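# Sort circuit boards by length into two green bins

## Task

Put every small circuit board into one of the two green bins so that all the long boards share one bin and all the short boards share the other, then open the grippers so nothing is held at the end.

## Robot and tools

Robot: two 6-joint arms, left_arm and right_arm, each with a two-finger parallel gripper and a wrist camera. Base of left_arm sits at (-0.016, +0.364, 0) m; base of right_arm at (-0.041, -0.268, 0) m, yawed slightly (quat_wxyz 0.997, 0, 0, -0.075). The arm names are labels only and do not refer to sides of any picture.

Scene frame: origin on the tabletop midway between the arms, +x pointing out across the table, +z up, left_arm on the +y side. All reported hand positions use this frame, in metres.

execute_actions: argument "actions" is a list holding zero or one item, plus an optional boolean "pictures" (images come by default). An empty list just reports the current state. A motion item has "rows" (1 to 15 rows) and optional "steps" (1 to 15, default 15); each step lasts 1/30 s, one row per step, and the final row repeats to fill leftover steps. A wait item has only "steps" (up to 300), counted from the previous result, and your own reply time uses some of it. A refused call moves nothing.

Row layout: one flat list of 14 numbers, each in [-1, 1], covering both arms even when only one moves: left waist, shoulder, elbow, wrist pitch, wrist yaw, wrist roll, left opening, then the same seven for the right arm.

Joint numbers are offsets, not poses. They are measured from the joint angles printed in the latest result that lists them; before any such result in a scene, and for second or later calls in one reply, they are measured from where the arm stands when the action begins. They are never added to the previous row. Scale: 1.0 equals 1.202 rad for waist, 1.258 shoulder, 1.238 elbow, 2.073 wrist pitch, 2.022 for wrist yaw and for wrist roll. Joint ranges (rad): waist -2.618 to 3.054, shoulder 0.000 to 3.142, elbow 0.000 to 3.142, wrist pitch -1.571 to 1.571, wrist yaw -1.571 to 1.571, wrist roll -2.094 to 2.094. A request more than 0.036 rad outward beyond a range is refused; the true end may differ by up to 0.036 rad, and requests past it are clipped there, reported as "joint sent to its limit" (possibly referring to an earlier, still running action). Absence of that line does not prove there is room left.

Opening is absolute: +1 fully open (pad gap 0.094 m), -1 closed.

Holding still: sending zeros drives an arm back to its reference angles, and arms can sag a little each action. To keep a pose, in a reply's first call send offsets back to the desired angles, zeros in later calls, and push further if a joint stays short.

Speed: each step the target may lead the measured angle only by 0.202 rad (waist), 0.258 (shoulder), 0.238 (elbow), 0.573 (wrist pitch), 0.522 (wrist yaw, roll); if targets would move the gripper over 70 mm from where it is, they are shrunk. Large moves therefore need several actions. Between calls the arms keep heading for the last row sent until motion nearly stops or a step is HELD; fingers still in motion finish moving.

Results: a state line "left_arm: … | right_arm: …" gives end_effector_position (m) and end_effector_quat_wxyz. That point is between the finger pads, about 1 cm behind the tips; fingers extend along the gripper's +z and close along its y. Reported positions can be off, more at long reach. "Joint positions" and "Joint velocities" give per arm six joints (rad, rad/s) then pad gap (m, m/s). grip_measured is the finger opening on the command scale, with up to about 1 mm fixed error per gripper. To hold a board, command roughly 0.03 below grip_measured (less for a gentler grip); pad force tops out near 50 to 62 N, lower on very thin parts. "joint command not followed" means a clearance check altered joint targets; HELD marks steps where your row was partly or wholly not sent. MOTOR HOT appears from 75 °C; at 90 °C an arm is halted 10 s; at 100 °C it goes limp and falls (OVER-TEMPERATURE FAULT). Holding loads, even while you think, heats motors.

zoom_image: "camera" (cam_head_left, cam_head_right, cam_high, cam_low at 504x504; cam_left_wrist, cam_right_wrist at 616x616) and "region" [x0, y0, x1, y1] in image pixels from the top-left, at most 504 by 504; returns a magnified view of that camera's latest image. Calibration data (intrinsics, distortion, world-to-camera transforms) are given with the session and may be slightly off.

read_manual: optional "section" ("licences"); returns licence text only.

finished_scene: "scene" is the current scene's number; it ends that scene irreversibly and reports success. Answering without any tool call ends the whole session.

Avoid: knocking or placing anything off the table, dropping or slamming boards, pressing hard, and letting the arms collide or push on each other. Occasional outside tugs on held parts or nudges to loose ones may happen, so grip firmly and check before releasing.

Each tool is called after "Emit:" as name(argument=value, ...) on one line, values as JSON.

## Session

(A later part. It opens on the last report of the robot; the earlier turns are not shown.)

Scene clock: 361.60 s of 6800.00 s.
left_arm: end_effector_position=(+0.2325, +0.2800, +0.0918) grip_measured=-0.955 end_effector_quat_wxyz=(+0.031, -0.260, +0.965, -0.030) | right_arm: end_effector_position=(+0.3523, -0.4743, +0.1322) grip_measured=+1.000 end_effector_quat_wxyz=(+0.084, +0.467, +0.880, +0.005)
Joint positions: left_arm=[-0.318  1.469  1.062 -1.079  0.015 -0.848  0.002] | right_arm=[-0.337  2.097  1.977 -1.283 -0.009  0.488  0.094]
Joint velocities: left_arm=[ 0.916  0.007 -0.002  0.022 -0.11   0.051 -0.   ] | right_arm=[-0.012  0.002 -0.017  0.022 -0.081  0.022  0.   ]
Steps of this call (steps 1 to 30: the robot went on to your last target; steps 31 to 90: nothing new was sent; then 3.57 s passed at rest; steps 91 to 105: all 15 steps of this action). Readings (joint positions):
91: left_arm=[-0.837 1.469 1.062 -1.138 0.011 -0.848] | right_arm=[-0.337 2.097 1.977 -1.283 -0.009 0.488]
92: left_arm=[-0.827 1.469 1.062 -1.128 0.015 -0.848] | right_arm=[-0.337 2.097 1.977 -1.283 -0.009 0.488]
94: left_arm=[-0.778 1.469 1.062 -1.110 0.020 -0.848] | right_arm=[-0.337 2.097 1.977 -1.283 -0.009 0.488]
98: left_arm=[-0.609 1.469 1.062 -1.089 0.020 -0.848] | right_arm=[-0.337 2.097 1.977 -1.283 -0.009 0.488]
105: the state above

Emit:
execute_actions(actions=[{"rows": [[0.07,0,0.01,0,0,0,-1,0,0,0,0,0,0,1],[0.105,0,0.02,0,0,0,-1,0,0,0,0,0,0,1],[0.14,0.005,0.035,0,0,0,-1,0,0,0,0,0,0,1],[0.175,0.01,0.05,0,0,0,-1,0,0,0,0,0,0,1],[0.21,0.015,0.065,0,0,0,-1,0,0,0,0,0,0,1],[0.245,0.02,0.08,0.005,0,0,-1,0,0,0,0,0,0,1],[0.28,0.025,0.095,0.01,0,0,-1,0,0,0,0,0,0,1],[0.315,0.03,0.11,0.01,0,0,-1,0,0,0,0,0,0,1],[0.35,0.035,0.125,0.015,0,0,-1,0,0,0,0,0,0,1],[0.385,0.04,0.14,0.02,0,0,-1,0,0,0,0,0,0,1],[0.42,0.045,0.155,0.02,0,0,-1,0,0,0,0,0,0,1],[0.45,0.05,0.165,0.024,0,0,-1,0,0,0,0,0,0,1],[0.475,0.05,0.175,0.024,0,0,-1,0,0,0,0,0,0,1],[0.497,0.05,0.175,0.024,0,0,-1,0,0,0,0,0,0,1]], "steps": 15}], pictures=false)

Emit:
execute_actions(actions=[{"steps": 12}])

Scene clock: 368.80 s of 6800.00 s.
left_arm: end_effector_position=(+0.3004, +0.4432, +0.1374) grip_measured=-0.955 end_effector_quat_wxyz=(+0.129, -0.516, +0.845, -0.050) | right_arm: end_effector_position=(+0.3523, -0.4743, +0.1322) grip_measured=+1.000 end_effector_quat_wxyz=(+0.084, +0.467, +0.880, +0.005)
Joint positions: left_arm=[ 0.254  1.519  1.256 -1.03   0.019 -0.848  0.002] | right_arm=[-0.337  2.097  1.977 -1.283 -0.009  0.488  0.094]
Joint velocities: left_arm=[ 0.701  0.007  0.144  0.139 -0.095 -0.007  0.001] | right_arm=[-0.007 -0.012 -0.007 -0.066 -0.007 -0.037  0.   ]
Steps of this call (steps 1 to 30: the robot went on to your last target; steps 31 to 90: nothing new was sent; then 3.70 s passed at rest; steps 91 to 105: all 15 steps of this action). Readings (joint positions):
91: left_arm=[-0.274 1.469 1.062 -1.079 0.013 -0.848] | right_arm=[-0.337 2.097 1.977 -1.283 -0.009 0.488]
92: left_arm=[-0.258 1.469 1.062 -1.079 0.018 -0.848] | right_arm=[-0.337 2.097 1.977 -1.283 -0.009 0.488]
94: left_arm=[-0.192 1.470 1.072 -1.081 0.024 -0.848] | right_arm=[-0.337 2.097 1.977 -1.283 -0.009 0.488]
98: left_arm=[-0.016 1.487 1.144 -1.074 0.024 -0.848] | right_arm=[-0.337 2.097 1.977 -1.283 -0.009 0.488]
105: the state above

Scene clock: 369.20 s of 6800.00 s.
left_arm: end_effector_position=(+0.2997, +0.4535, +0.1391) grip_measured=-0.955 end_effector_quat_wxyz=(+0.134, -0.528, +0.837, -0.047) | right_arm: end_effector_position=(+0.3523, -0.4743, +0.1322) grip_measured=+1.000 end_effector_quat_wxyz=(+0.084, +0.467, +0.880, +0.005)
Joint positions: left_arm=[ 0.282  1.519  1.26  -1.026  0.015 -0.848  0.002] | right_arm=[-0.337  2.097  1.977 -1.283 -0.009  0.488  0.094]
Joint velocities: left_arm=[-0.002 -0.007 -0.007 -0.007  0.051 -0.007  0.   ] | right_arm=[-0.007 -0.012 -0.012 -0.037  0.007  0.022  0.   ]
Steps of this call (steps 1 to 12: the robot went on to your last target). Readings (joint positions):
1: left_arm=[0.272 1.519 1.259 -1.027 0.016 -0.848] | right_arm=[-0.337 2.097 1.977 -1.283 -0.009 0.488]
2: left_arm=[0.280 1.519 1.260 -1.026 0.014 -0.848] | right_arm=[-0.337 2.097 1.977 -1.283 -0.009 0.488]
4: left_arm=[0.282 1.519 1.260 -1.026 0.015 -0.848] | right_arm=[-0.337 2.097 1.977 -1.283 -0.009 0.488]
8: left_arm=[0.282 1.519 1.260 -1.026 0.015 -0.848] | right_arm=[-0.337 2.097 1.977 -1.283 -0.009 0.488]
12: the state above
camera_calibration (this result's frames):
cam_left_wrist: T_world_to_cam=[[0.920665, -0.299987, 0.249768, -0.175994], [-0.370113, -0.874206, 0.314292, 0.492334], [0.124066, -0.3818, -0.91588, 0.375656], [0, 0, 0, 1]] pos_world=[0.297645, 0.521031, 0.233278]
cam_right_wrist: T_world_to_cam=[[-0.815463, -0.562066, -0.138212, 0.0458826], [-0.576667, 0.80947, 0.110518, 0.617033], [0.0497597, 0.169826, -0.984217, 0.303763], [0, 0, 0, 1]] pos_world=[0.378123, -0.525267, 0.237117]

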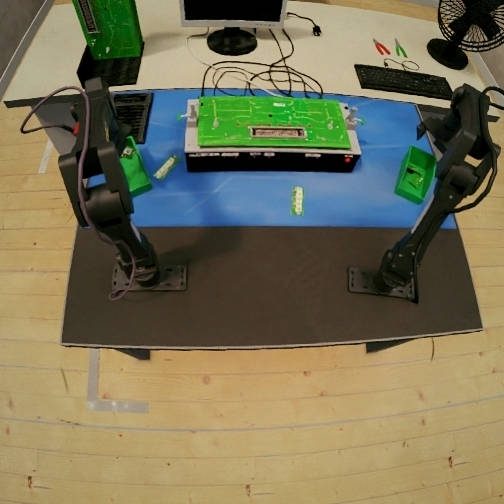

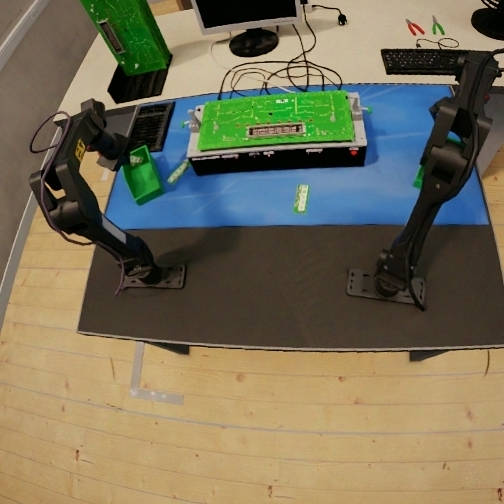

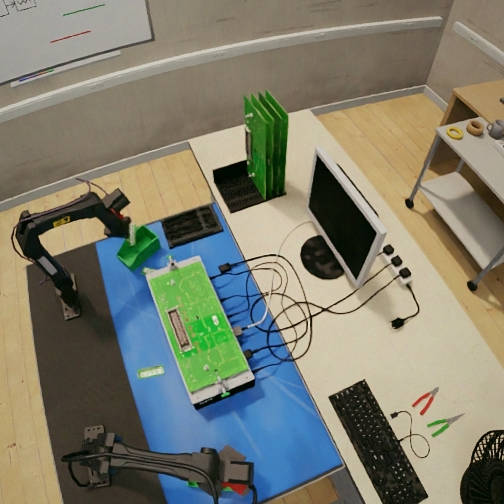

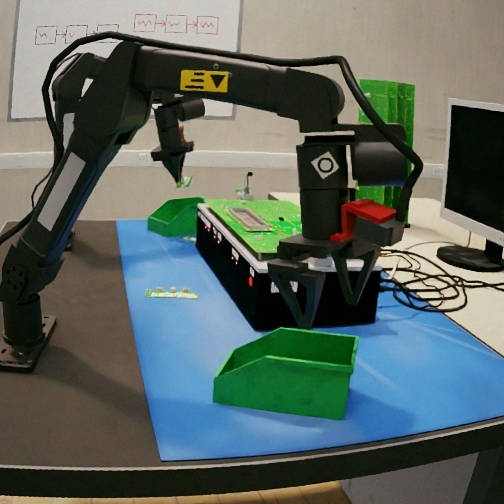

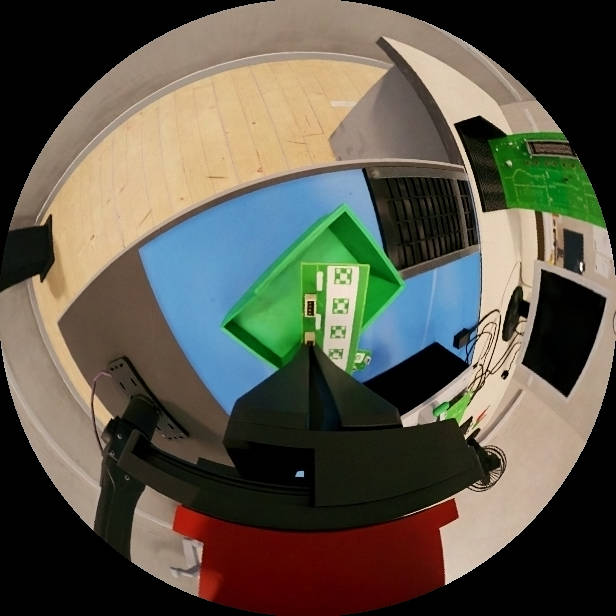

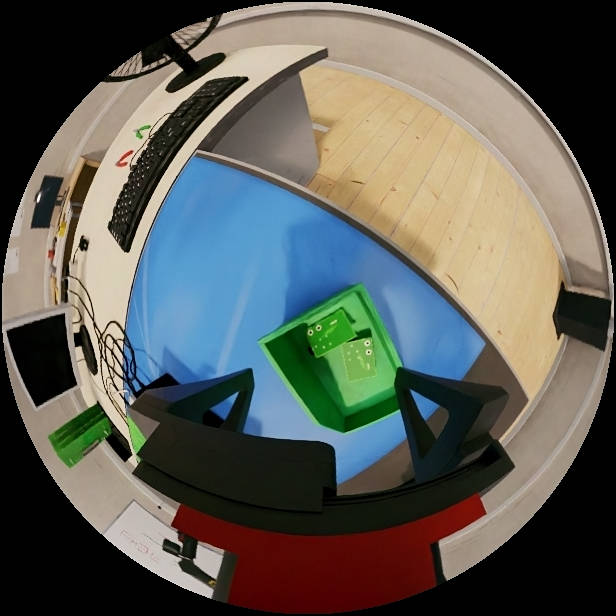

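Emit:
execute_actions(actions=[{"rows": [[0,0,0,0,0,0,0.3,0,0,0,0,0,0,1]], "steps": 15}])

Scene clock: 371.70 s of 6800.00 s.
left_arm: end_effector_position=(+0.2997, +0.4535, +0.1391) grip_measured=+0.298 end_effector_quat_wxyz=(+0.134, -0.528, +0.837, -0.047) | right_arm: end_effector_position=(+0.3523, -0.4743, +0.1322) grip_measured=+1.000 end_effector_quat_wxyz=(+0.084, +0.467, +0.880, +0.005)
Joint positions: left_arm=[ 0.282  1.519  1.26  -1.026  0.015 -0.848  0.061] | right_arm=[-0.337  2.097  1.977 -1.283 -0.009  0.488  0.094]
Joint velocities: left_arm=[-0.022 -0.002 -0.012  0.125  0.051 -0.022 -0.001] | right_arm=[ 0.002  0.007 -0.007 -0.037  0.066 -0.051  0.   ]
Steps of this call (steps 1 to 30: the robot went on to your last target; steps 31 to 60: nothing new was sent; steps 61 to 75: all 15 steps of this action). Readings (joint positions):
61: left_arm=[0.282 1.519 1.260 -1.026 0.015 -0.848] | right_arm=[-0.337 2.097 1.977 -1.283 -0.009 0.488]
62: left_arm=[0.282 1.519 1.260 -1.026 0.015 -0.848] | right_arm=[-0.337 2.097 1.977 -1.283 -0.009 0.488]
64: left_arm=[0.282 1.519 1.260 -1.026 0.015 -0.848] | right_arm=[-0.337 2.097 1.977 -1.283 -0.009 0.488]
68: left_arm=[0.282 1.519 1.260 -1.026 0.015 -0.848] | right_arm=[-0.337 2.097 1.977 -1.283 -0.009 0.488]
75: the state above
camera_calibration (this result's frames):
cam_left_wrist: T_world_to_cam=[[0.920665, -0.299987, 0.249768, -0.175994], [-0.370113, -0.874206, 0.314292, 0.492334], [0.124066, -0.3818, -0.91588, 0.375656], [0, 0, 0, 1]] pos_world=[0.297645, 0.521031, 0.233278]
cam_right_wrist: T_world_to_cam=[[-0.815463, -0.562066, -0.138212, 0.0458826], [-0.576667, 0.80947, 0.110518, 0.617033], [0.0497597, 0.169826, -0.984217, 0.303763], [0, 0, 0, 1]] pos_world=[0.378123, -0.525267, 0.237117]

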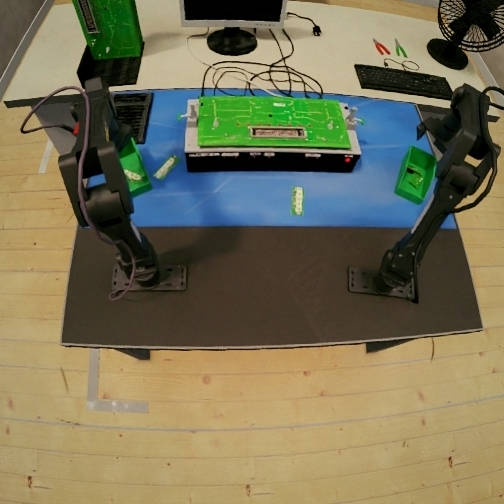

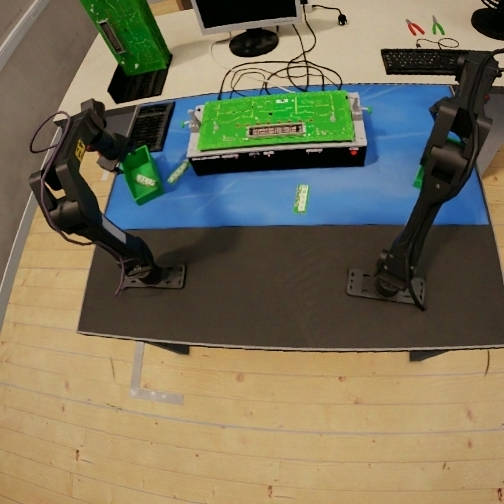

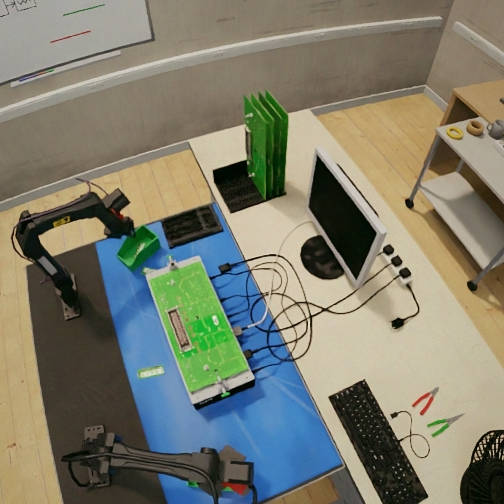

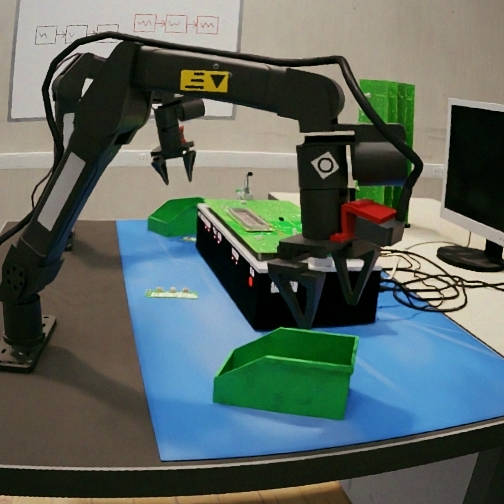

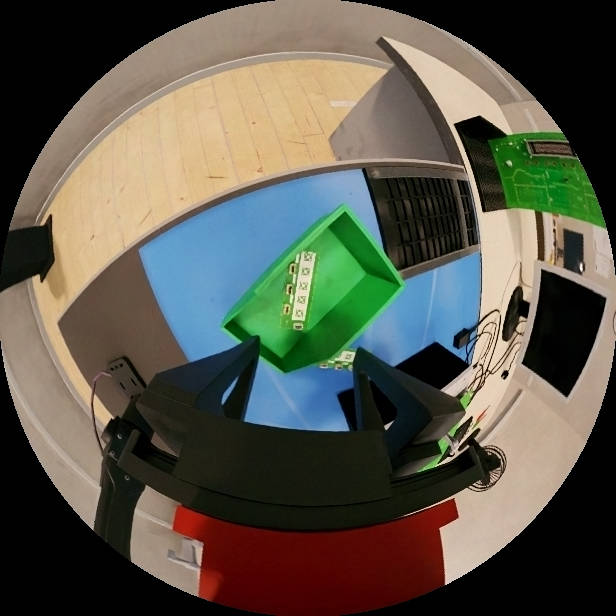

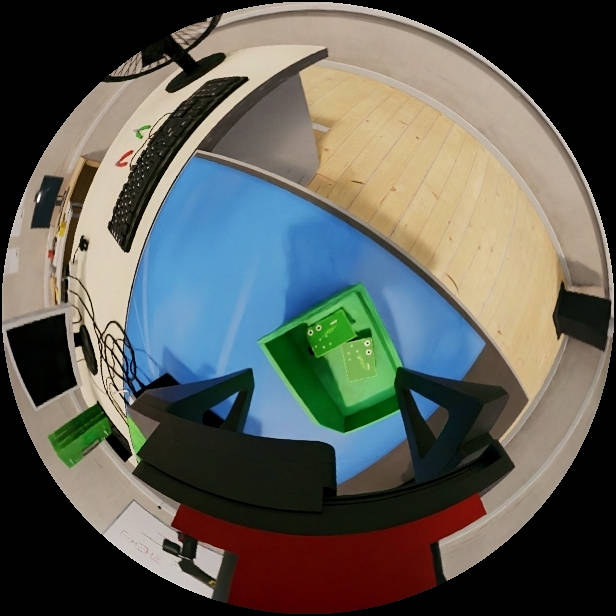

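Emit:
execute_actions(actions=[{"rows": [[-0.321,0.335,0.303,-0.116,-0.007,0.368,1,0,0,0,0,0,0,1]], "steps": 15}], pictures=false)

Emit:
execute_actions(actions=[{"steps": 15}])

Scene clock: 377.93 s of 6800.00 s.
left_arm: end_effector_position=(+0.3495, +0.3295, +0.0908) grip_measured=+1.000 end_effector_quat_wxyz=(-0.001, -0.020, +1.000, +0.011) | right_arm: end_effector_position=(+0.3523, -0.4743, +0.1322) grip_measured=+1.000 end_effector_quat_wxyz=(+0.084, +0.467, +0.880, +0.005)
Joint positions: left_arm=[-0.106  1.951  1.613 -1.239 -0.021 -0.148  0.094] | right_arm=[-0.337  2.097  1.977 -1.283 -0.009  0.488  0.094]
Joint velocities: left_arm=[-0.007  0.002  0.012 -0.168 -0.007  0.3    0.   ] | right_arm=[ 0.002  0.007 -0.002 -0.037 -0.007  0.022  0.   ]
Steps of this call (steps 1 to 15: the robot went on to your last target; steps 16 to 90: nothing new was sent; then 2.73 s passed at rest; steps 91 to 105: all 15 steps of this action). Readings (joint positions):
91: left_arm=[0.258 1.557 1.307 -1.089 -0.001 -0.769] | right_arm=[-0.337 2.097 1.977 -1.283 -0.009 0.488]
92: left_arm=[0.210 1.624 1.390 -1.149 -0.010 -0.677] | right_arm=[-0.337 2.097 1.977 -1.283 -0.009 0.488]
94: left_arm=[0.097 1.769 1.535 -1.165 -0.010 -0.516] | right_arm=[-0.337 2.097 1.977 -1.283 -0.009 0.488]
98: left_arm=[-0.097 1.941 1.613 -1.172 -0.012 -0.282] | right_arm=[-0.337 2.097 1.977 -1.283 -0.009 0.488]
105: the state above

Scene clock: 378.43 s of 6800.00 s.
left_arm: end_effector_position=(+0.3456, +0.3289, +0.0908) grip_measured=+1.000 end_effector_quat_wxyz=(-0.010, -0.004, +1.000, +0.009) | right_arm: end_effector_position=(+0.3523, -0.4743, +0.1322) grip_measured=+1.000 end_effector_quat_wxyz=(+0.084, +0.467, +0.880, +0.005)
Joint positions: left_arm=[-0.106  1.951  1.613 -1.254 -0.015 -0.116  0.094] | right_arm=[-0.337  2.097  1.977 -1.283 -0.009  0.488  0.094]
Joint velocities: left_arm=[-0.012 -0.012 -0.007 -0.022  0.022  0.066  0.   ] | right_arm=[-0.017  0.012  0.012 -0.007 -0.037  0.022  0.   ]
Steps of this call (steps 1 to 15: the robot went on to your last target). Readings (joint positions):
1: left_arm=[-0.106 1.951 1.613 -1.242 -0.019 -0.141] | right_arm=[-0.337 2.097 1.977 -1.283 -0.009 0.488]
2: left_arm=[-0.106 1.951 1.613 -1.245 -0.018 -0.135] | right_arm=[-0.337 2.097 1.977 -1.283 -0.009 0.488]
4: left_arm=[-0.106 1.951 1.613 -1.249 -0.016 -0.127] | right_arm=[-0.337 2.097 1.977 -1.283 -0.009 0.488]
8: left_arm=[-0.106 1.951 1.613 -1.253 -0.015 -0.119] | right_arm=[-0.337 2.097 1.977 -1.283 -0.009 0.488]
15: the state above
camera_calibration (this result's frames):
cam_left_wrist: T_world_to_cam=[[0.156422, -0.987587, -0.0143042, 0.270692], [-0.869123, -0.14451, 0.473014, 0.333581], [-0.469209, -0.0615578, -0.880939, 0.374738], [0, 0, 0, 1]] pos_world=[0.423411, 0.338606, 0.176205]
cam_right_wrist: T_world_to_cam=[[-0.815463, -0.562066, -0.138212, 0.0458826], [-0.576667, 0.80947, 0.110518, 0.617033], [0.0497597, 0.169826, -0.984217, 0.303763], [0, 0, 0, 1]] pos_world=[0.378123, -0.525267, 0.237117]

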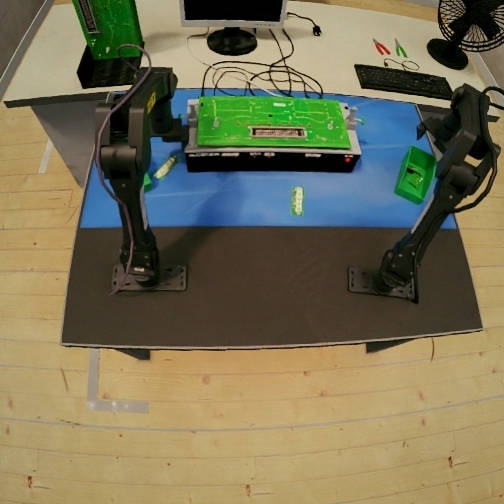

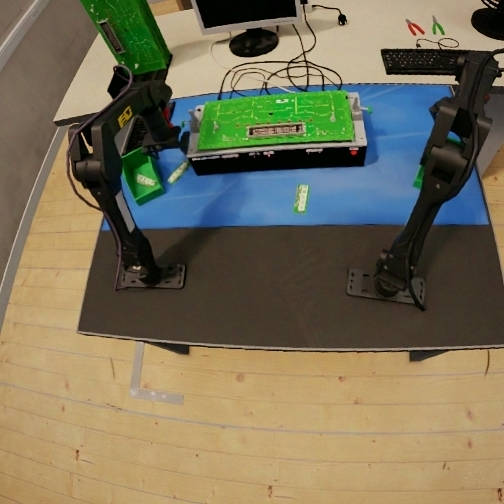

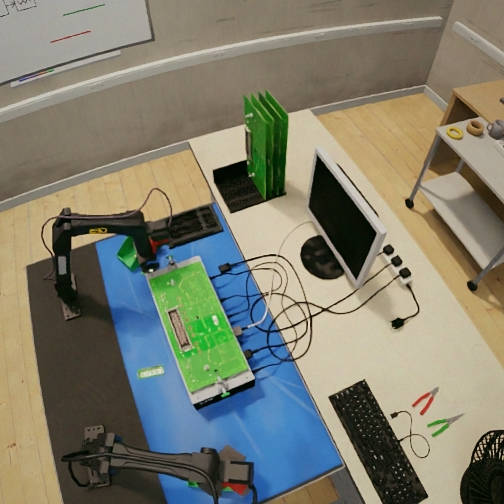

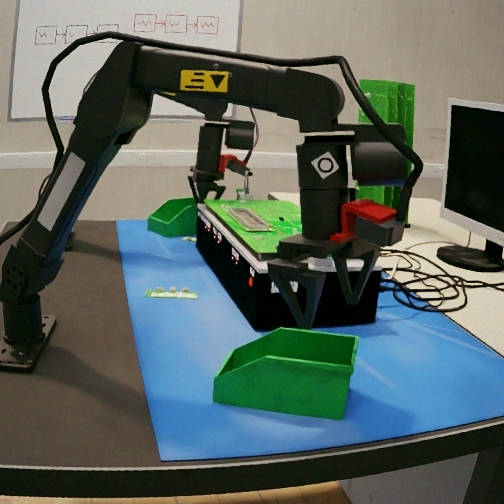

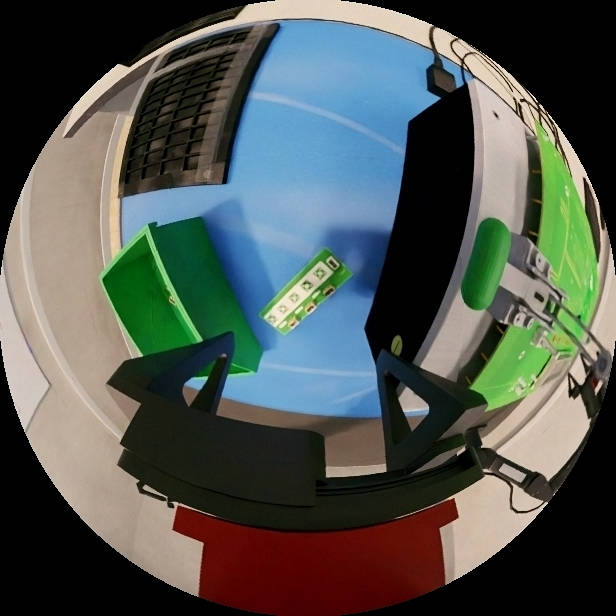

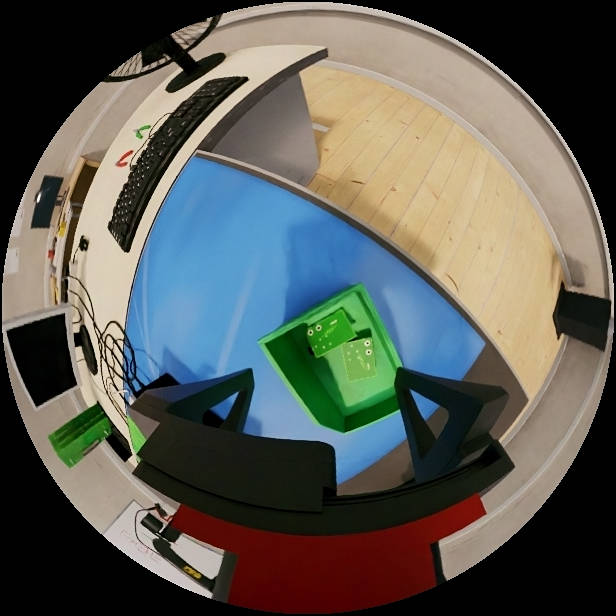

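Emit:
execute_actions(actions=[])

Scene clock: 392.87 s of 6800.00 s.
left_arm: end_effector_position=(+0.3456, +0.3289, +0.0908) grip_measured=+1.000 end_effector_quat_wxyz=(-0.010, -0.004, +1.000, +0.009) | right_arm: end_effector_position=(+0.3523, -0.4743, +0.1322) grip_measured=+1.000 end_effector_quat_wxyz=(+0.084, +0.467, +0.880, +0.005)
Joint positions: left_arm=[-0.106  1.951  1.613 -1.254 -0.015 -0.116  0.094] | right_arm=[-0.337  2.097  1.977 -1.283 -0.009  0.488  0.094]
Joint velocities: left_arm=[ 0.002 -0.002 -0.002 -0.022  0.022  0.022  0.   ] | right_arm=[-0.022 -0.017 -0.007 -0.037 -0.022  0.007  0.   ]
Steps of this call (steps 1 to 15: the robot went on to your last target; steps 16 to 90: nothing new was sent; then 11.43 s passed at rest). Readings (joint positions):
1: left_arm=[-0.106 1.951 1.613 -1.254 -0.015 -0.116] | right_arm=[-0.337 2.097 1.977 -1.283 -0.009 0.488]
2: left_arm=[-0.106 1.951 1.613 -1.254 -0.015 -0.116] | right_arm=[-0.337 2.097 1.977 -1.283 -0.009 0.488]
4: left_arm=[-0.106 1.951 1.613 -1.254 -0.015 -0.116] | right_arm=[-0.337 2.097 1.977 -1.283 -0.009 0.488]
8: left_arm=[-0.106 1.951 1.613 -1.254 -0.015 -0.116] | right_arm=[-0.337 2.097 1.977 -1.283 -0.009 0.488]
90: the state above
All arms were judged still, so your last target was given up. Only a new action makes them travel on or press farther. Fingers that are still opening or closing keep moving.
camera_calibration (this result's frames):
cam_left_wrist: T_world_to_cam=[[0.156046, -0.987646, -0.014298, 0.270842], [-0.869175, -0.144175, 0.47302, 0.333488], [-0.469238, -0.0613853, -0.880935, 0.374691], [0, 0, 0, 1]] pos_world=[0.423415, 0.338577, 0.176204]
cam_right_wrist: T_world_to_cam=[[-0.815463, -0.562066, -0.138212, 0.0458826], [-0.576667, 0.80947, 0.110518, 0.617033], [0.0497597, 0.169826, -0.984217, 0.303763], [0, 0, 0, 1]] pos_world=[0.378123, -0.525267, 0.237117]

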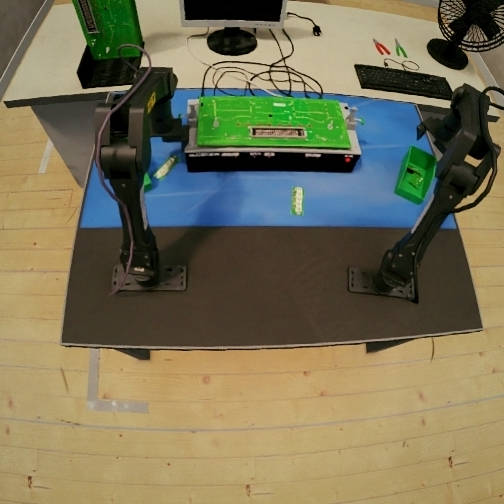

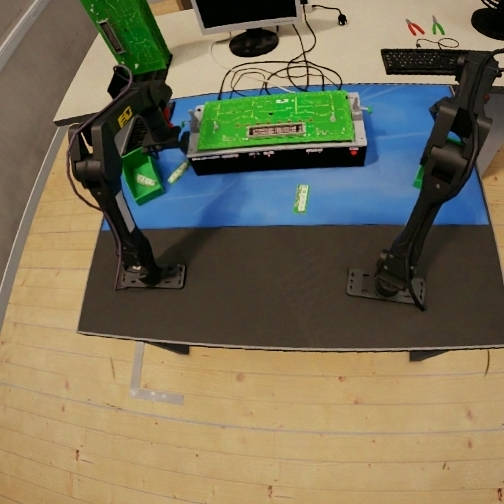

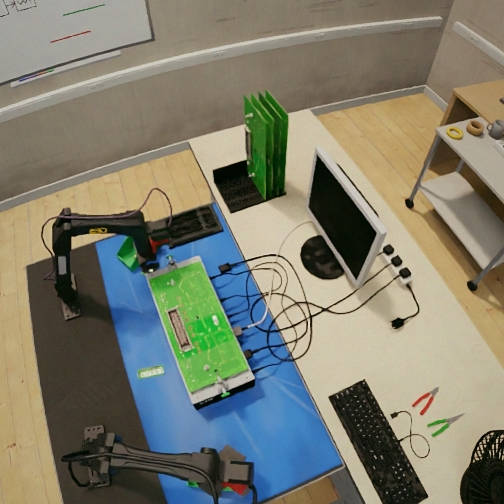

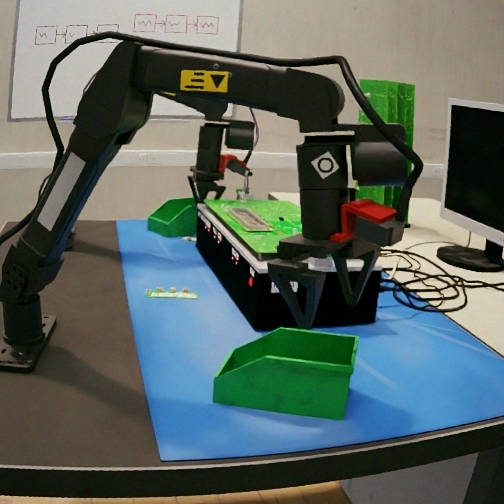

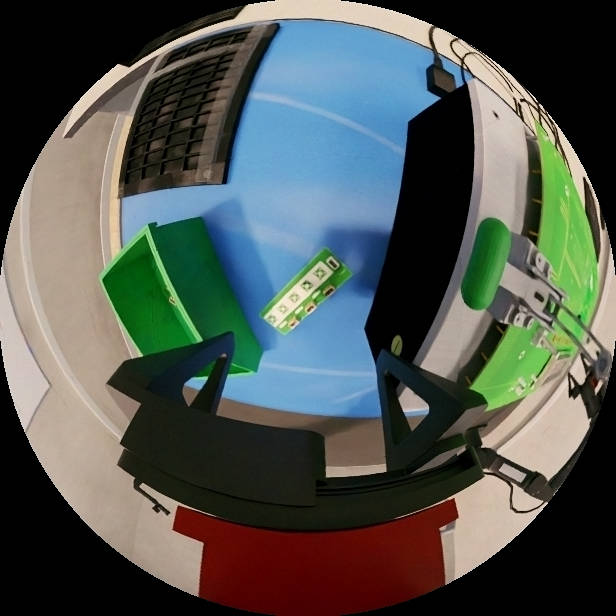

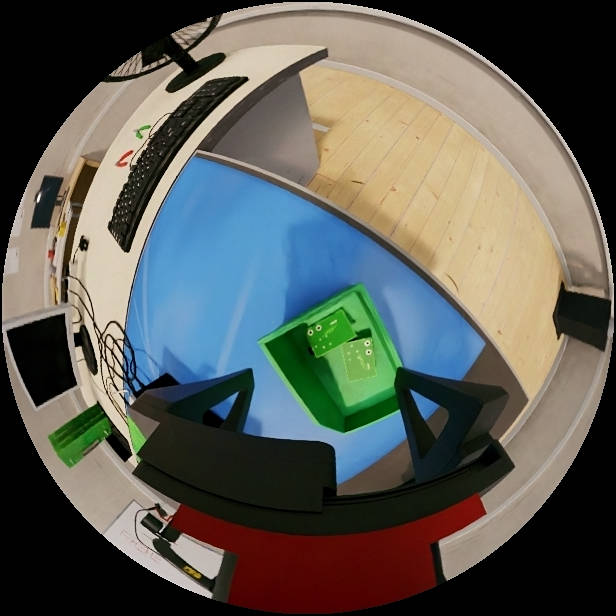

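Emit:
execute_actions(actions=[{"rows":[[-0.01,0,0,0,0,0.413,-0.4,0,0,0,0,0,0,1]],"steps":15}])

Scene clock: 402.43 s of 6800.00 s.
left_arm: end_effector_position=(+0.3455, +0.3277, +0.0908) grip_measured=-0.398 end_effector_quat_wxyz=(-0.012, +0.382, +0.924, +0.004) | right_arm: end_effector_position=(+0.3523, -0.4743, +0.1322) grip_measured=+1.000 end_effector_quat_wxyz=(+0.084, +0.467, +0.880, +0.005)
Joint positions: left_arm=[-0.109  1.951  1.613 -1.254 -0.015  0.672  0.028] | right_arm=[-0.337  2.097  1.977 -1.283 -0.009  0.488  0.094]
Joint velocities: left_arm=[-0.007 -0.002  0.002  0.066 -0.051  0.286  0.   ] | right_arm=[-0.007 -0.017 -0.007 -0.022 -0.066  0.007  0.   ]
Steps of this call (steps 1 to 90: nothing new was sent; then 6.07 s passed at rest; steps 91 to 105: all 15 steps of this action). Readings (joint positions):
91: left_arm=[-0.106 1.951 1.613 -1.254 -0.015 -0.035] | right_arm=[-0.337 2.097 1.977 -1.283 -0.009 0.488]
92: left_arm=[-0.106 1.951 1.613 -1.254 -0.015 0.065] | right_arm=[-0.337 2.097 1.977 -1.283 -0.009 0.488]
94: left_arm=[-0.108 1.951 1.613 -1.254 -0.015 0.264] | right_arm=[-0.337 2.097 1.977 -1.283 -0.009 0.488]
98: left_arm=[-0.109 1.951 1.613 -1.254 -0.015 0.528] | right_arm=[-0.337 2.097 1.977 -1.283 -0.009 0.488]
105: the state above
camera_calibration (this result's frames):
cam_left_wrist: T_world_to_cam=[[-0.592301, -0.805711, 0.00305935, 0.467005], [-0.705351, 0.520351, 0.481367, 0.0580987], [-0.389435, 0.282956, -0.876514, 0.233754], [0, 0, 0, 1]] pos_world=[0.408619, 0.279898, 0.175493]
cam_right_wrist: T_world_to_cam=[[-0.815463, -0.562066, -0.138212, 0.0458826], [-0.576667, 0.80947, 0.110518, 0.617033], [0.0497597, 0.169826, -0.984217, 0.303763], [0, 0, 0, 1]] pos_world=[0.378123, -0.525267, 0.237117]

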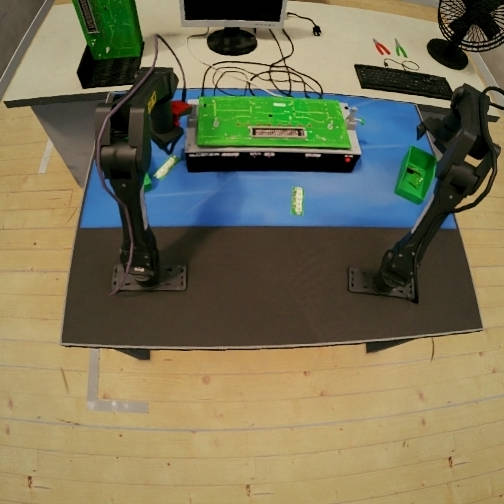

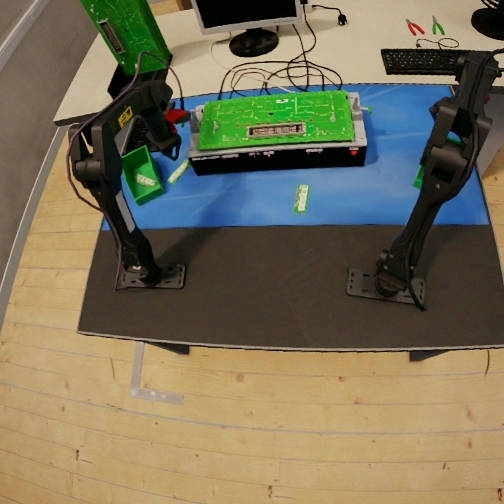

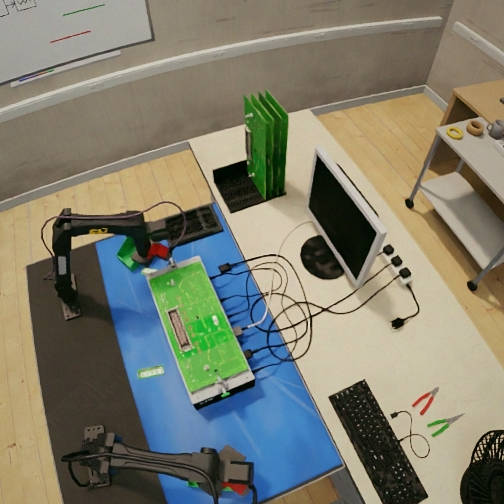

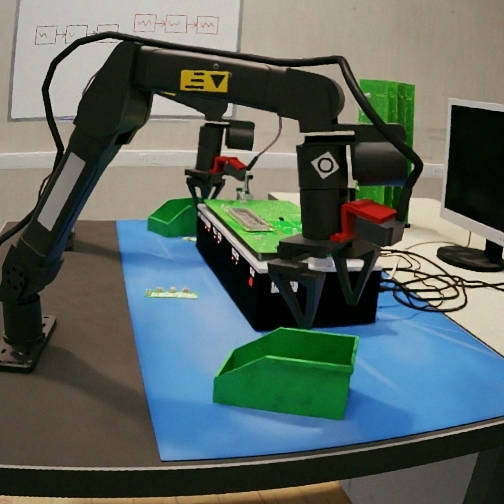

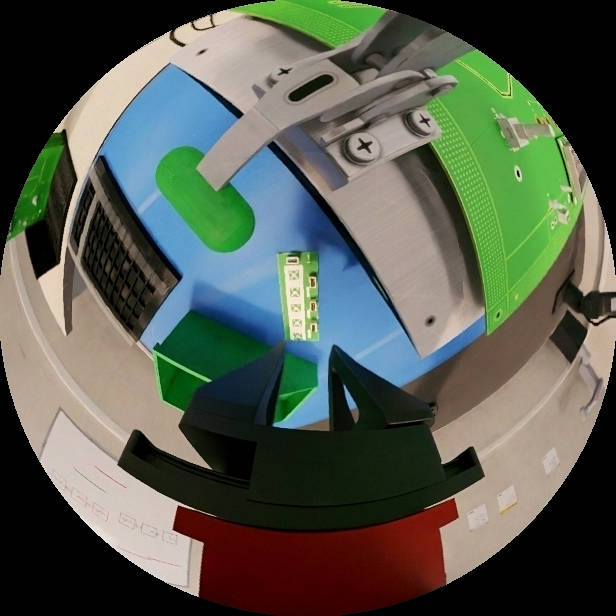

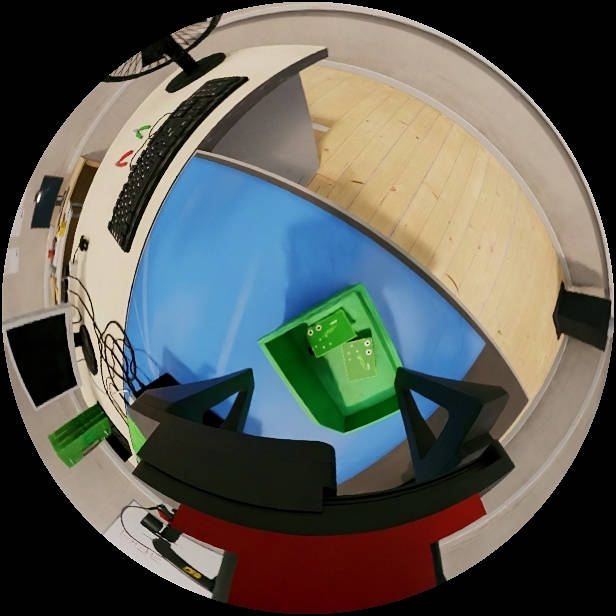

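Emit:
execute_actions(actions=[{"rows":[[0.02,-0.01,-0.06,0.035,0,0.02,-0.4,0,0,0,0,0,0,1],[0.04,-0.02,-0.12,0.07,0,0.04,-0.4,0,0,0,0,0,0,1],[0.053,-0.03,-0.18,0.10,0,0.04,-0.4,0,0,0,0,0,0,1],[0.053,-0.035,-0.21,0.115,0,0.04,-0.4,0,0,0,0,0,0,1]],"steps":15}])

Scene clock: 437.80 s of 6800.00 s.
left_arm: end_effector_position=(+0.3449, +0.3377, +0.0582) grip_measured=-0.398 end_effector_quat_wxyz=(+0.035, +0.401, +0.915, -0.001) | right_arm: end_effector_position=(+0.3523, -0.4743, +0.1322) grip_measured=+1.000 end_effector_quat_wxyz=(+0.084, +0.467, +0.880, +0.005)
Joint positions: left_arm=[-0.061  1.887  1.393 -1.011  0.026  0.761  0.028] | right_arm=[-0.337  2.097  1.977 -1.283 -0.009  0.488  0.094]
Joint velocities: left_arm=[-0.007 -0.012  0.002  0.037 -0.007  0.007 -0.   ] | right_arm=[-0.002 -0.022 -0.002  0.007 -0.066 -0.037  0.   ]
Steps of this call (steps 1 to 30: the robot went on to your last target; steps 31 to 90: nothing new was sent; then 31.87 s passed at rest; steps 91 to 105: all 15 steps of this action). Readings (joint positions):
91: left_arm=[-0.108 1.949 1.603 -1.241 -0.015 0.707] | right_arm=[-0.337 2.097 1.977 -1.283 -0.009 0.488]
92: left_arm=[-0.103 1.940 1.573 -1.210 -0.014 0.713] | right_arm=[-0.337 2.097 1.977 -1.283 -0.009 0.488]
94: left_arm=[-0.080 1.917 1.469 -1.135 -0.013 0.724] | right_arm=[-0.337 2.097 1.977 -1.283 -0.009 0.488]
98: left_arm=[-0.061 1.887 1.401 -1.036 0.023 0.752] | right_arm=[-0.337 2.097 1.977 -1.283 -0.009 0.488]
105: the state above
camera_calibration (this result's frames):
cam_left_wrist: T_world_to_cam=[[-0.626073, -0.779701, -0.0100048, 0.478408], [-0.718149, 0.571555, 0.396971, 0.0602044], [-0.303801, 0.255718, -0.917776, 0.18415], [0, 0, 0, 1]] pos_world=[0.398699, 0.291514, 0.149895]
cam_right_wrist: T_world_to_cam=[[-0.815463, -0.562066, -0.138212, 0.0458826], [-0.576667, 0.80947, 0.110518, 0.617033], [0.0497597, 0.169826, -0.984217, 0.303763], [0, 0, 0, 1]] pos_world=[0.378123, -0.525267, 0.237117]

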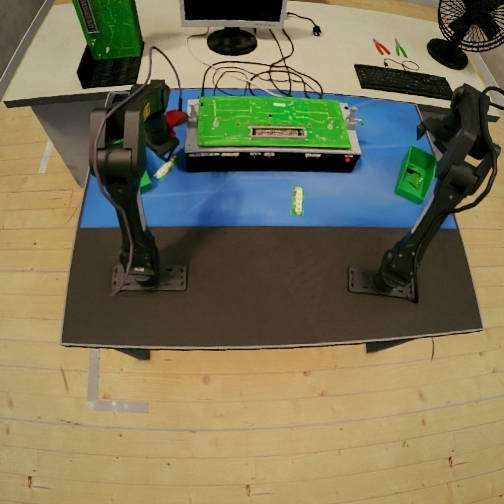

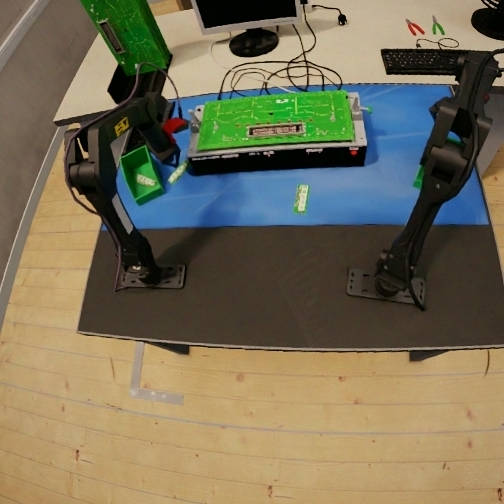

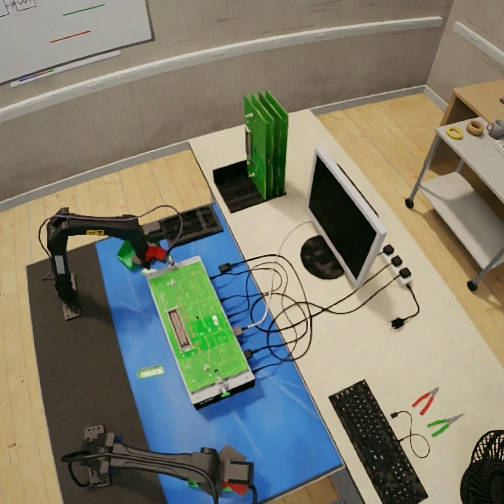

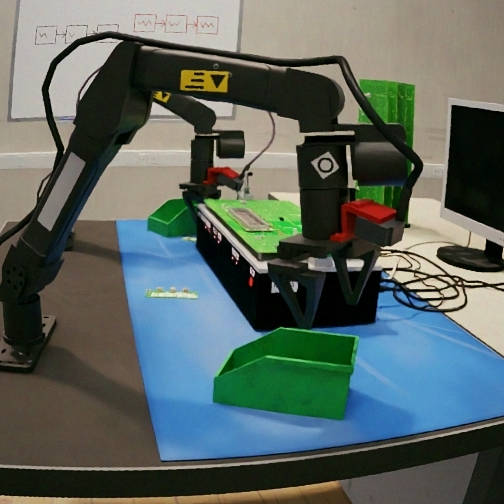

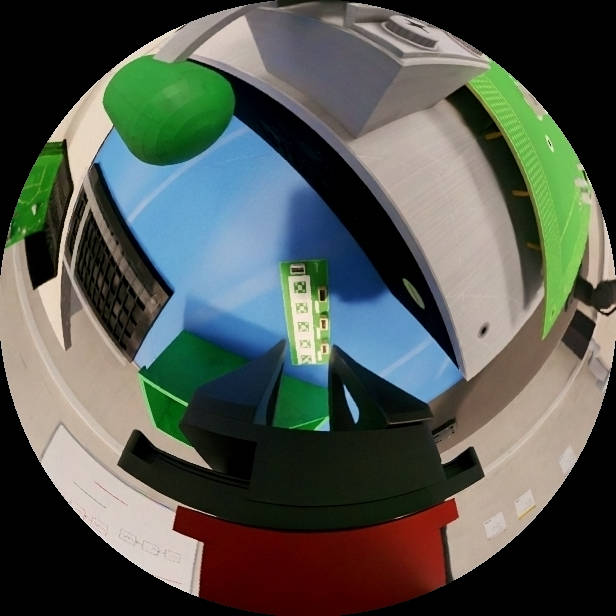

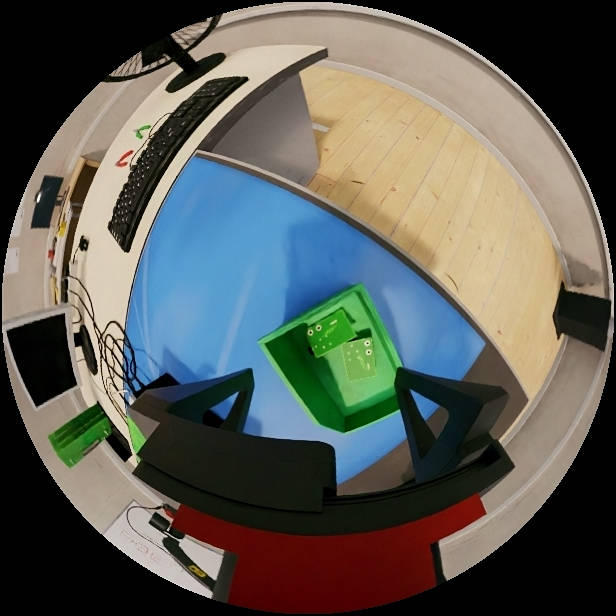

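Emit:
execute_actions(actions=[{"rows":[[0,0.03,0.09,-0.06,0,0,-0.4,0,0,0,0,0,0,1],[0,0.05,0.178,-0.117,0,0,-0.4,0,0,0,0,0,0,1],[0,0.05,0.178,-0.117,0,0,-0.4,0,0,0,0,0,0,1],[0,0.05,0.178,-0.117,0,-0.5,-0.4,0,0,0,0,0,0,1],[0,0.05,0.178,-0.117,0,-1,-0.4,0,0,0,0,0,0,1]],"steps":15}], pictures=false)

Emit:
execute_actions(actions=[{"rows":[[0,0,0,0,0,-0.45,-0.4,0,0,0,0,0,0,1]],"steps":15}], pictures=false)

Scene clock: 447.87 s of 6800.00 s.
left_arm: end_effector_position=(+0.3486, +0.3372, +0.0912) grip_measured=-0.398 end_effector_quat_wxyz=(-0.004, -0.173, +0.985, -0.013) | right_arm: end_effector_position=(+0.3523, -0.4743, +0.1322) grip_measured=+1.000 end_effector_quat_wxyz=(+0.084, +0.467, +0.880, +0.005)
Joint positions: left_arm=[-0.061  1.941  1.601 -1.233  0.028 -0.411  0.028] | right_arm=[-0.337  2.097  1.977 -1.283 -0.009  0.488  0.094]
Joint velocities: left_arm=[-0.017 -0.017 -0.027  0.022 -0.022 -2.806  0.   ] | right_arm=[-0.012 -0.012 -0.012 -0.007 -0.007 -0.007  0.   ]
From where the robot then was, a joint's target lay farther than a number of 1.0 reaches, so one or more steps of this call were cut to that.
Steps of this call (steps 1 to 15: the robot went on to your last target; steps 16 to 90: nothing new was sent; then 6.57 s passed at rest; steps 91 to 105: all 15 steps of this action). Readings (joint positions):
91: left_arm=[-0.061 1.891 1.411 -1.031 0.028 0.762] | right_arm=[-0.337 2.097 1.977 -1.283 -0.009 0.488]
92: left_arm=[-0.061 1.910 1.460 -1.083 0.028 0.762] | right_arm=[-0.337 2.097 1.977 -1.283 -0.009 0.488]
94: left_arm=[-0.061 1.940 1.552 -1.137 0.028 0.681] | right_arm=[-0.337 2.097 1.977 -1.283 -0.009 0.488]
98: left_arm=[-0.061 1.941 1.601 -1.183 0.028 0.283] | right_arm=[-0.337 2.097 1.977 -1.283 -0.009 0.488]
105: the state above

Scene clock: 448.37 s of 6800.00 s.
left_arm: end_effector_position=(+0.3485, +0.3372, +0.0912) grip_measured=-0.398 end_effector_quat_wxyz=(-0.009, -0.567, +0.824, -0.010) | right_arm: end_effector_position=(+0.3523, -0.4743, +0.1322) grip_measured=+1.000 end_effector_quat_wxyz=(+0.084, +0.467, +0.880, +0.005)
Joint positions: left_arm=[-0.061  1.941  1.601 -1.233  0.028 -1.268  0.028] | right_arm=[-0.337  2.097  1.977 -1.283 -0.009  0.488  0.094]
Joint velocities: left_arm=[-0.007  0.002  0.002 -0.066  0.022 -0.344  0.   ] | right_arm=[ 0.002 -0.027 -0.012 -0.066  0.066 -0.022  0.   ]
Steps of this call (steps 1 to 15: all 15 steps of this action). Readings (joint positions):
1: left_arm=[-0.061 1.941 1.601 -1.233 0.028 -0.510] | right_arm=[-0.337 2.097 1.977 -1.283 -0.009 0.488]
2: left_arm=[-0.061 1.941 1.601 -1.233 0.028 -0.609] | right_arm=[-0.337 2.097 1.977 -1.283 -0.009 0.488]
4: left_arm=[-0.061 1.941 1.601 -1.233 0.028 -0.807] | right_arm=[-0.337 2.097 1.977 -1.283 -0.009 0.488]
8: left_arm=[-0.061 1.941 1.601 -1.233 0.028 -1.104] | right_arm=[-0.337 2.097 1.977 -1.283 -0.009 0.488]
15: the state above


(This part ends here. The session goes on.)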